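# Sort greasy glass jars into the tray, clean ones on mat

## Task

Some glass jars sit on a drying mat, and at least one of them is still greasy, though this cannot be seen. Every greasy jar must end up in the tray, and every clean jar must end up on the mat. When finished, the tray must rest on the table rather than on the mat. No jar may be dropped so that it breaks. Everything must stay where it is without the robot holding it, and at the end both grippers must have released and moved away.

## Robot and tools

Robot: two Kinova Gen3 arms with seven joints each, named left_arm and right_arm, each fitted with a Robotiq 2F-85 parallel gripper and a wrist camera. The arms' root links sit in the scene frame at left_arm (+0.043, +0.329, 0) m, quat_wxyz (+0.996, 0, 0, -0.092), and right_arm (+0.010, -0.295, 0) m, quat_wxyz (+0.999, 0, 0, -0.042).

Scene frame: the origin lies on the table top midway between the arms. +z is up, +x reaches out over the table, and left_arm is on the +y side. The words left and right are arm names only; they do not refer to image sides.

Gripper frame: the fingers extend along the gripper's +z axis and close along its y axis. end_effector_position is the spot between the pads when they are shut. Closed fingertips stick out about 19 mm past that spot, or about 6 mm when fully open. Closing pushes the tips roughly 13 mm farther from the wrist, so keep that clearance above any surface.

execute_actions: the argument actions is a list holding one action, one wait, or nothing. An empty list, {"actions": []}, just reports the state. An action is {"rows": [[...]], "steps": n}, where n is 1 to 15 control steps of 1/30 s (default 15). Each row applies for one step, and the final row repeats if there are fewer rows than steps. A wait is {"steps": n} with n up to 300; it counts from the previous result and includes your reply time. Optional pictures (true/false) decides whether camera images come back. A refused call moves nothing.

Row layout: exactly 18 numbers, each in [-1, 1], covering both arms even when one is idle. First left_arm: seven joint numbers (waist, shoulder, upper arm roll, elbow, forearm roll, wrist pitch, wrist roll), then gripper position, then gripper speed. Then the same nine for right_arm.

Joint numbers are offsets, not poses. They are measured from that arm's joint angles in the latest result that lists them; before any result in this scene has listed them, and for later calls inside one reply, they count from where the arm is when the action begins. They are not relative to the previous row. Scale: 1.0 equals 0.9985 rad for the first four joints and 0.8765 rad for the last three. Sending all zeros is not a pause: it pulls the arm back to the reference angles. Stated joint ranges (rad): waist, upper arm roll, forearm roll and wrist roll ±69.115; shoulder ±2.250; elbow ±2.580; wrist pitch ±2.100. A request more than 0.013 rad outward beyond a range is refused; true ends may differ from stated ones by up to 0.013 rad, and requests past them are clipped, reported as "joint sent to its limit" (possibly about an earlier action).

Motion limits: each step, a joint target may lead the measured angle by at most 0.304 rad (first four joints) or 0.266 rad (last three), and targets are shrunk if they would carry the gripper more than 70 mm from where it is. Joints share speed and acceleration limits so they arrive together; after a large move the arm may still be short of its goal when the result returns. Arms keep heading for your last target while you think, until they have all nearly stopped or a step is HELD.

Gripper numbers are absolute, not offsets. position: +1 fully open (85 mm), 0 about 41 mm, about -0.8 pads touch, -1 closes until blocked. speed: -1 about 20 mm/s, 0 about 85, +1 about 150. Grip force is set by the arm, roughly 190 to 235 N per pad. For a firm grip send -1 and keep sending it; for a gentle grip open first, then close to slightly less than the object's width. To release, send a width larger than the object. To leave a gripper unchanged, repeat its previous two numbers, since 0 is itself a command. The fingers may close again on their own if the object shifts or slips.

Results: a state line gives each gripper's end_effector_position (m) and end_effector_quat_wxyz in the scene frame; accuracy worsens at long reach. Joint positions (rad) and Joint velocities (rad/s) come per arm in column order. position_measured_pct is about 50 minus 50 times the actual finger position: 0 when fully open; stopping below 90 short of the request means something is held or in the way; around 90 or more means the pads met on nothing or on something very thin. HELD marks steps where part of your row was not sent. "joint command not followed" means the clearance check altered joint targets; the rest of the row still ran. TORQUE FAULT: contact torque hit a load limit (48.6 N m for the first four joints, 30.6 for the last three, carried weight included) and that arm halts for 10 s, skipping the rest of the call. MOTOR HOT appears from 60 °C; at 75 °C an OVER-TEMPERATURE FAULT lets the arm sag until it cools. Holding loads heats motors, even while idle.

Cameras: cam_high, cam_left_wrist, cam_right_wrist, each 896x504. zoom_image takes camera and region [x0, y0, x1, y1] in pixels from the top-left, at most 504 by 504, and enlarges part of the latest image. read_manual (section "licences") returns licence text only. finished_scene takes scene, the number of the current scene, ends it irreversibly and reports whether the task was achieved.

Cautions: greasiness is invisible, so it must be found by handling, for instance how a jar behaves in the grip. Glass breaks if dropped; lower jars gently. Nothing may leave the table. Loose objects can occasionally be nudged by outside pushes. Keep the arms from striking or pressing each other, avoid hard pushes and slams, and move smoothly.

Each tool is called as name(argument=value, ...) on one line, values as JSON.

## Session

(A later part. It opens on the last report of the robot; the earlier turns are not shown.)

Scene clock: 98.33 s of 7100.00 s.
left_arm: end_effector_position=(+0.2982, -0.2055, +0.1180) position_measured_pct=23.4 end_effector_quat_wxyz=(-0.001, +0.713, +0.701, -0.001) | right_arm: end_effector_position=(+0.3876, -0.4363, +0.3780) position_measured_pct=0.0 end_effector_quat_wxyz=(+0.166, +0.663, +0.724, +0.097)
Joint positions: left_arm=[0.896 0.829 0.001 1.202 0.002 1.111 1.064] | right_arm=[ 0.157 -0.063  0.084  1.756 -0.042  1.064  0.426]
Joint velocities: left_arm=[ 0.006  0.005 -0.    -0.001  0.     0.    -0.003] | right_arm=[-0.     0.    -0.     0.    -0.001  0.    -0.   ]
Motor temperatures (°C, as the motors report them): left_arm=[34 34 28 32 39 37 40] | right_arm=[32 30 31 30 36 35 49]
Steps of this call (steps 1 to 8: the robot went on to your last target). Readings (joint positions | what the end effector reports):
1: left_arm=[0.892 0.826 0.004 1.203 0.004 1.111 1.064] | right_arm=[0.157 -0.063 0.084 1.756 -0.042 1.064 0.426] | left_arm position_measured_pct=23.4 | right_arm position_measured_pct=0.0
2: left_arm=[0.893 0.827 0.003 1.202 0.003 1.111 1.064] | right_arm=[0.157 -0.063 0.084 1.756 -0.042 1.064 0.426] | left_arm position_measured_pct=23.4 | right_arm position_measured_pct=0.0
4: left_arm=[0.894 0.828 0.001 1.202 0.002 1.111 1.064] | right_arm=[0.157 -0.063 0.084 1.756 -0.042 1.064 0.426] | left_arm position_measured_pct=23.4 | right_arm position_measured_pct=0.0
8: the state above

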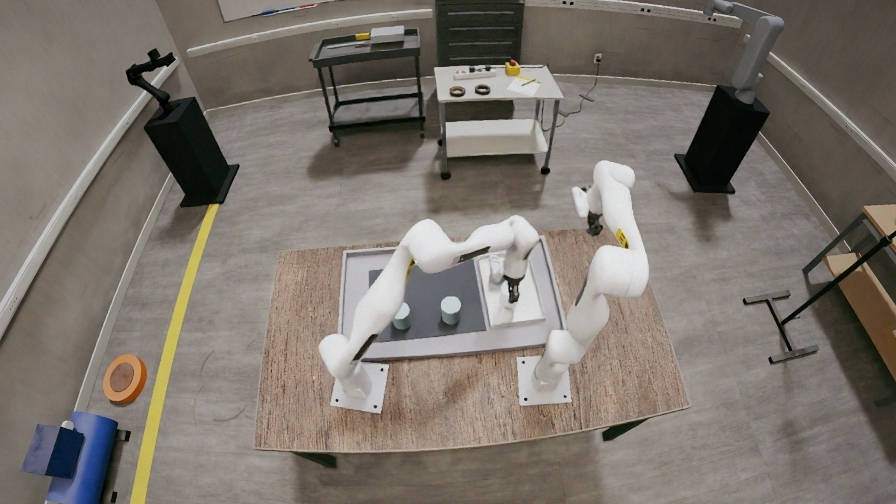

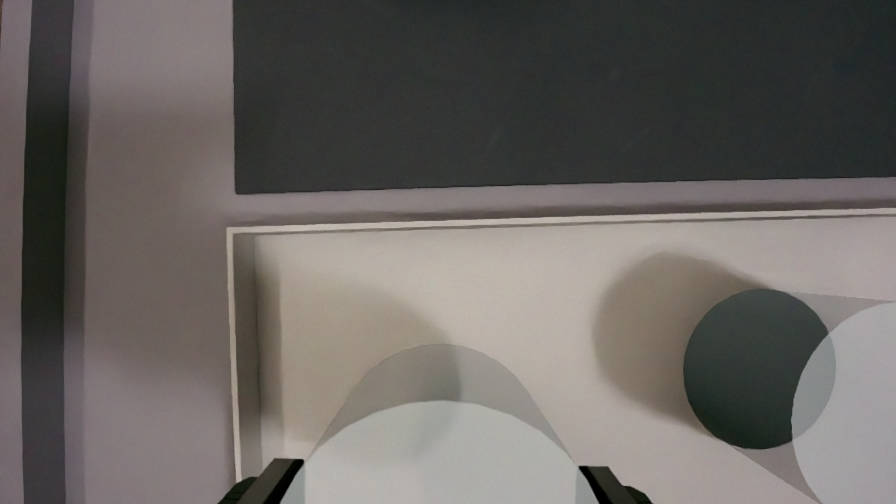

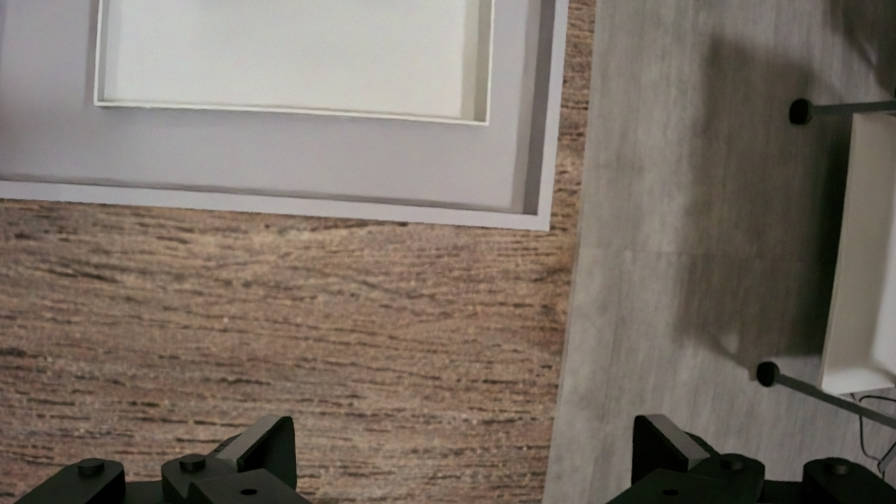

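execute_actions(actions=[{"rows":[[0,0.0586,0,0.045,0,-0.118,0,0.48,-0.8,0,0,0,0,0,0,0,1,0],[0,0.0586,0,0.045,0,-0.118,0,0.48,-0.8,0,0,0,0,0,0,0,1,0],[0,0.0586,0,0.045,0,-0.118,0,0.48,-0.8,0,0,0,0,0,0,0,1,0],[0,0.0586,0,0.045,0,-0.118,0,0.48,-0.8,0,0,0,0,0,0,0,1,0],[0,0.0586,0,0.045,0,-0.118,0,0.48,-0.8,0,0,0,0,0,0,0,1,0],[0,0.0586,0,0.045,0,-0.118,0,0.48,-0.8,0,0,0,0,0,0,0,1,0],[0,0.0586,0,0.045,0,-0.118,0,0.48,-0.8,0,0,0,0,0,0,0,1,0],[0,0.0599,0,0.046,0,-0.1205,0,0.48,-0.8,0,0,0,0,0,0,0,1,0],[0,0.0612,0,0.047,0,-0.123,0,0.48,-0.8,0,0,0,0,0,0,0,1,0],[0,0.0625,0,0.0478,0,-0.1255,0,0.48,-0.8,0,0,0,0,0,0,0,1,0],[0,0.0638,0,0.0486,0,-0.128,0,0.48,-0.8,0,0,0,0,0,0,0,1,0],[0,0.0651,0,0.0495,0,-0.1305,0,0.48,-0.8,0,0,0,0,0,0,0,1,0],[0,0.0664,0,0.0503,0,-0.133,0,0.48,-0.8,0,0,0,0,0,0,0,1,0],[0,0.0677,0,0.0511,0,-0.1355,0,0.48,-0.8,0,0,0,0,0,0,0,1,0],[0,0.069,0,0.052,0,-0.138,0,0.48,-0.8,0,0,0,0,0,0,0,1,0]],"steps":15}], pictures=false)

execute_actions(actions=[{"steps":6}], pictures=false)

execute_actions(actions=[{"rows":[[0,0,0,0,0,0,0,1,0,0,0,0,0,0,0,0,1,0],[0,0,0,0,0,0,0,1,0,0,0,0,0,0,0,0,1,0],[0,0,0,0,0,0,0,1,0,0,0,0,0,0,0,0,1,0],[0,0,0,0,0,0,0,1,0,0,0,0,0,0,0,0,1,0],[0,-0.125,0,-0.095,0,0.25,0,1,0,0,0,0,0,0,0,0,1,0]],"steps":15}], pictures=false)

execute_actions(actions=[{"steps":6}])

Scene clock: 106.10 s of 7100.00 s.
left_arm: end_effector_position=(+0.2982, -0.2057, +0.0646) position_measured_pct=23.4 end_effector_quat_wxyz=(-0.000, +0.713, +0.701, -0.001) | right_arm: end_effector_position=(+0.3876, -0.4363, +0.3780) position_measured_pct=0.0 end_effector_quat_wxyz=(+0.166, +0.663, +0.724, +0.097)
Joint positions: left_arm=[0.896 0.896 0.001 1.252 0.002 0.993 1.064] | right_arm=[ 0.157 -0.063  0.084  1.756 -0.042  1.064  0.426]
Joint velocities: left_arm=[ 0.002 -0.006  0.002  0.004 -0.001 -0.061 -0.001] | right_arm=[-0.     0.001 -0.    -0.     0.001  0.     0.001]
Motor temperatures (°C, as the motors report them): left_arm=[34 34 28 32 39 37 40] | right_arm=[32 30 31 30 36 35 49]
Steps of this call (steps 1 to 15: the robot went on to your last target; steps 16 to 90: nothing new was sent; then 4.27 s passed at rest; steps 91 to 105: all 15 steps of this action). Readings (joint positions | what the end effector reports):
91: left_arm=[0.897 0.831 0.001 1.202 0.002 1.110 1.064] | right_arm=[0.157 -0.063 0.084 1.756 -0.042 1.064 0.426] | left_arm position_measured_pct=23.4 | right_arm position_measured_pct=0.0
92: left_arm=[0.896 0.837 0.001 1.205 0.002 1.101 1.064] | right_arm=[0.157 -0.063 0.084 1.756 -0.042 1.064 0.426] | left_arm position_measured_pct=23.4 | right_arm position_measured_pct=0.0
94: left_arm=[0.896 0.863 0.001 1.224 0.002 1.055 1.064] | right_arm=[0.157 -0.063 0.084 1.756 -0.042 1.064 0.426] | left_arm position_measured_pct=23.4 | right_arm position_measured_pct=0.0
98: left_arm=[0.896 0.887 0.001 1.248 0.002 1.009 1.064] | right_arm=[0.157 -0.063 0.084 1.756 -0.042 1.064 0.426] | left_arm position_measured_pct=23.4 | right_arm position_measured_pct=0.0
105: the state above

Scene clock: 106.30 s of 7100.00 s.
left_arm: end_effector_position=(+0.2985, -0.2063, +0.0648) position_measured_pct=23.4 end_effector_quat_wxyz=(+0.001, +0.713, +0.701, -0.002) | right_arm: end_effector_position=(+0.3876, -0.4363, +0.3780) position_measured_pct=0.0 end_effector_quat_wxyz=(+0.166, +0.663, +0.724, +0.097)
Joint positions: left_arm=[0.896 0.896 0.001 1.253 0.002 0.991 1.064] | right_arm=[ 0.157 -0.063  0.084  1.756 -0.042  1.064  0.426]
Joint velocities: left_arm=[-0.     0.    -0.     0.     0.    -0.001  0.001] | right_arm=[-0.     0.001 -0.     0.001 -0.    -0.001 -0.   ]
Motor temperatures (°C, as the motors report them): left_arm=[34 34 28 32 39 37 40] | right_arm=[32 30 31 30 36 35 49]
Steps of this call (steps 1 to 6: the robot went on to your last target). Readings (joint positions | what the end effector reports):
1: left_arm=[0.896 0.896 0.001 1.252 0.002 0.992 1.064] | right_arm=[0.157 -0.063 0.084 1.756 -0.042 1.064 0.426] | left_arm position_measured_pct=23.4 | right_arm position_measured_pct=0.0
2: left_arm=[0.896 0.896 0.001 1.252 0.002 0.991 1.064] | right_arm=[0.157 -0.063 0.084 1.756 -0.042 1.064 0.426] | left_arm position_measured_pct=23.4 | right_arm position_measured_pct=0.0
4: left_arm=[0.896 0.896 0.001 1.253 0.002 0.991 1.064] | right_arm=[0.157 -0.063 0.084 1.756 -0.042 1.064 0.426] | left_arm position_measured_pct=23.4 | right_arm position_measured_pct=0.0
6: the state above

Scene clock: 106.80 s of 7100.00 s.
left_arm: end_effector_position=(+0.2967, -0.2032, +0.1640) position_measured_pct=0.0 end_effector_quat_wxyz=(+0.001, +0.713, +0.701, -0.002) | right_arm: end_effector_position=(+0.3876, -0.4363, +0.3779) position_measured_pct=0.0 end_effector_quat_wxyz=(+0.166, +0.663, +0.724, +0.097)
Joint positions: left_arm=[0.896 0.774 0.001 1.157 0.002 1.209 1.064] | right_arm=[ 0.157 -0.063  0.084  1.756 -0.042  1.064  0.426]
Joint velocities: left_arm=[ 0.    -0.008 -0.001  0.012  0.001  0.028 -0.   ] | right_arm=[ 0.     0.    -0.     0.001  0.     0.001 -0.001]
Motor temperatures (°C, as the motors report them): left_arm=[34 34 28 32 39 37 40] | right_arm=[32 30 31 30 36 35 49]
Steps of this call (steps 1 to 15: all 15 steps of this action). Readings (joint positions | what the end effector reports):
1: left_arm=[0.896 0.895 0.001 1.252 0.002 0.991 1.064] | right_arm=[0.157 -0.063 0.084 1.756 -0.042 1.064 0.426] | left_arm position_measured_pct=23.4 | right_arm position_measured_pct=0.0
2: left_arm=[0.896 0.895 0.001 1.253 0.002 0.991 1.064] | right_arm=[0.157 -0.063 0.084 1.756 -0.042 1.064 0.426] | left_arm position_measured_pct=23.0 | right_arm position_measured_pct=0.0
4: left_arm=[0.896 0.895 0.001 1.252 0.002 0.991 1.064] | right_arm=[0.157 -0.063 0.084 1.756 -0.042 1.064 0.426] | left_arm position_measured_pct=18.7 | right_arm position_measured_pct=0.0
8: left_arm=[0.896 0.861 0.001 1.230 0.002 1.048 1.064] | right_arm=[0.157 -0.063 0.084 1.756 -0.042 1.064 0.426] | left_arm position_measured_pct=7.5 | right_arm position_measured_pct=0.0
15: the state above

Scene clock: 107.00 s of 7100.00 s.
left_arm: end_effector_position=(+0.2966, -0.2027, +0.1649) position_measured_pct=0.0 end_effector_quat_wxyz=(+0.001, +0.713, +0.701, -0.002) | right_arm: end_effector_position=(+0.3876, -0.4363, +0.3780) position_measured_pct=0.0 end_effector_quat_wxyz=(+0.166, +0.663, +0.724, +0.097)
Joint positions: left_arm=[0.896 0.772 0.001 1.158 0.002 1.21  1.064] | right_arm=[ 0.157 -0.063  0.084  1.756 -0.042  1.064  0.426]
Joint velocities: left_arm=[-0.001 -0.004 -0.     0.001 -0.    -0.001 -0.001] | right_arm=[-0.    -0.    -0.    -0.     0.001 -0.001 -0.   ]
Motor temperatures (°C, as the motors report them): left_arm=[34 34 28 32 39 37 40] | right_arm=[32 30 31 30 36 35 49]
Steps of this call (steps 1 to 6: the robot went on to your last target). Readings (joint positions | what the end effector reports):
1: left_arm=[0.896 0.773 0.001 1.157 0.002 1.210 1.064] | right_arm=[0.157 -0.063 0.084 1.756 -0.042 1.064 0.426] | left_arm position_measured_pct=0.0 | right_arm position_measured_pct=0.0
2: left_arm=[0.896 0.773 0.001 1.157 0.002 1.210 1.064] | right_arm=[0.157 -0.063 0.084 1.756 -0.042 1.064 0.426] | left_arm position_measured_pct=0.0 | right_arm position_measured_pct=0.0
4: left_arm=[0.896 0.772 0.001 1.158 0.002 1.210 1.064] | right_arm=[0.157 -0.063 0.084 1.756 -0.042 1.064 0.426] | left_arm position_measured_pct=0.0 | right_arm position_measured_pct=0.0
6: the state above

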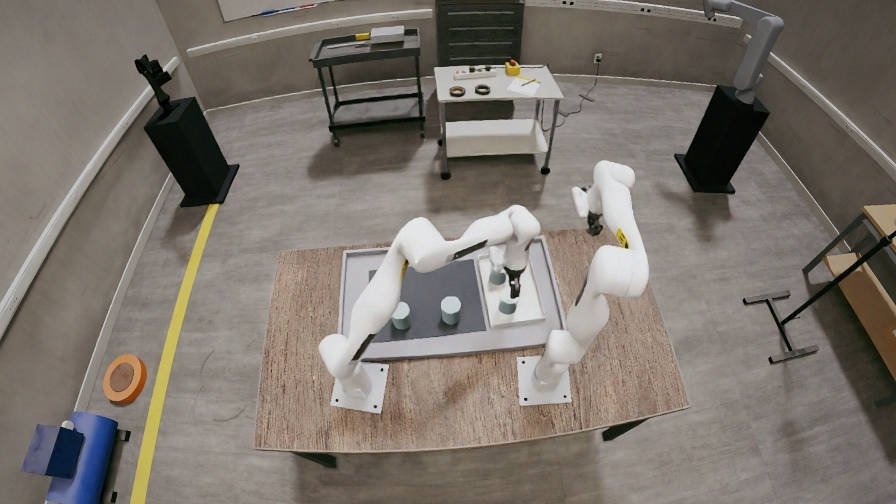

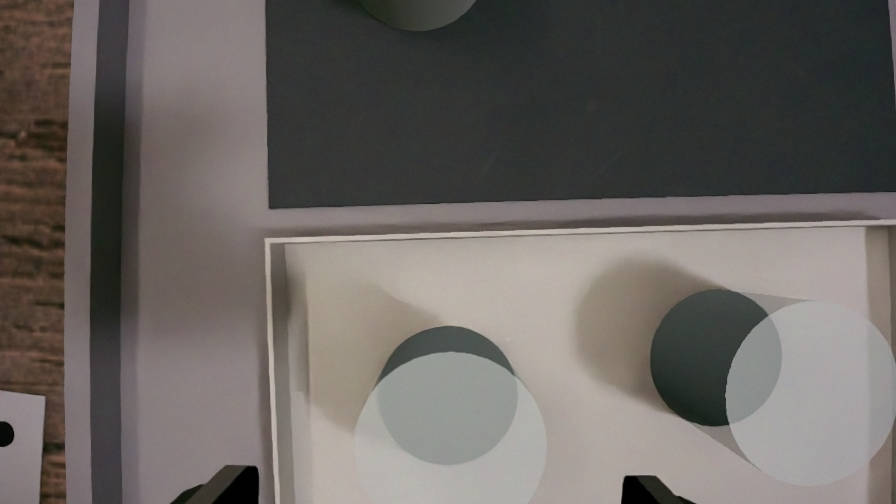

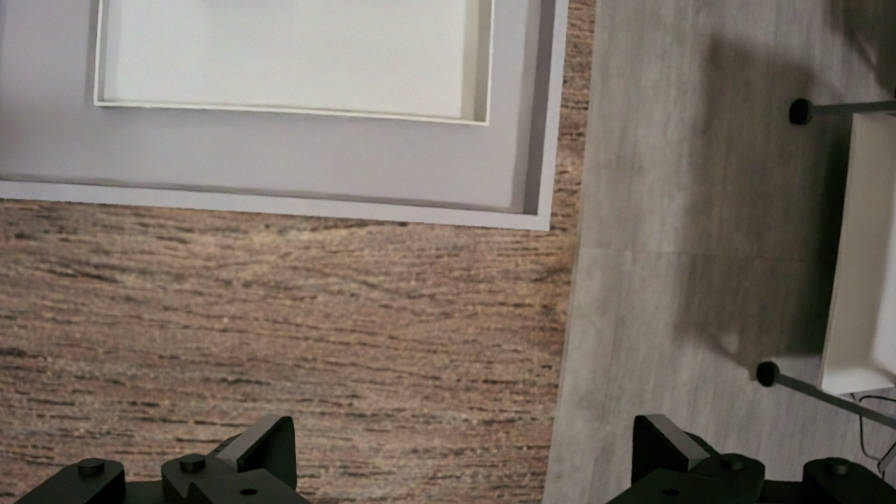

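finished_scene(scene=2)

The scene is finished: the task was done.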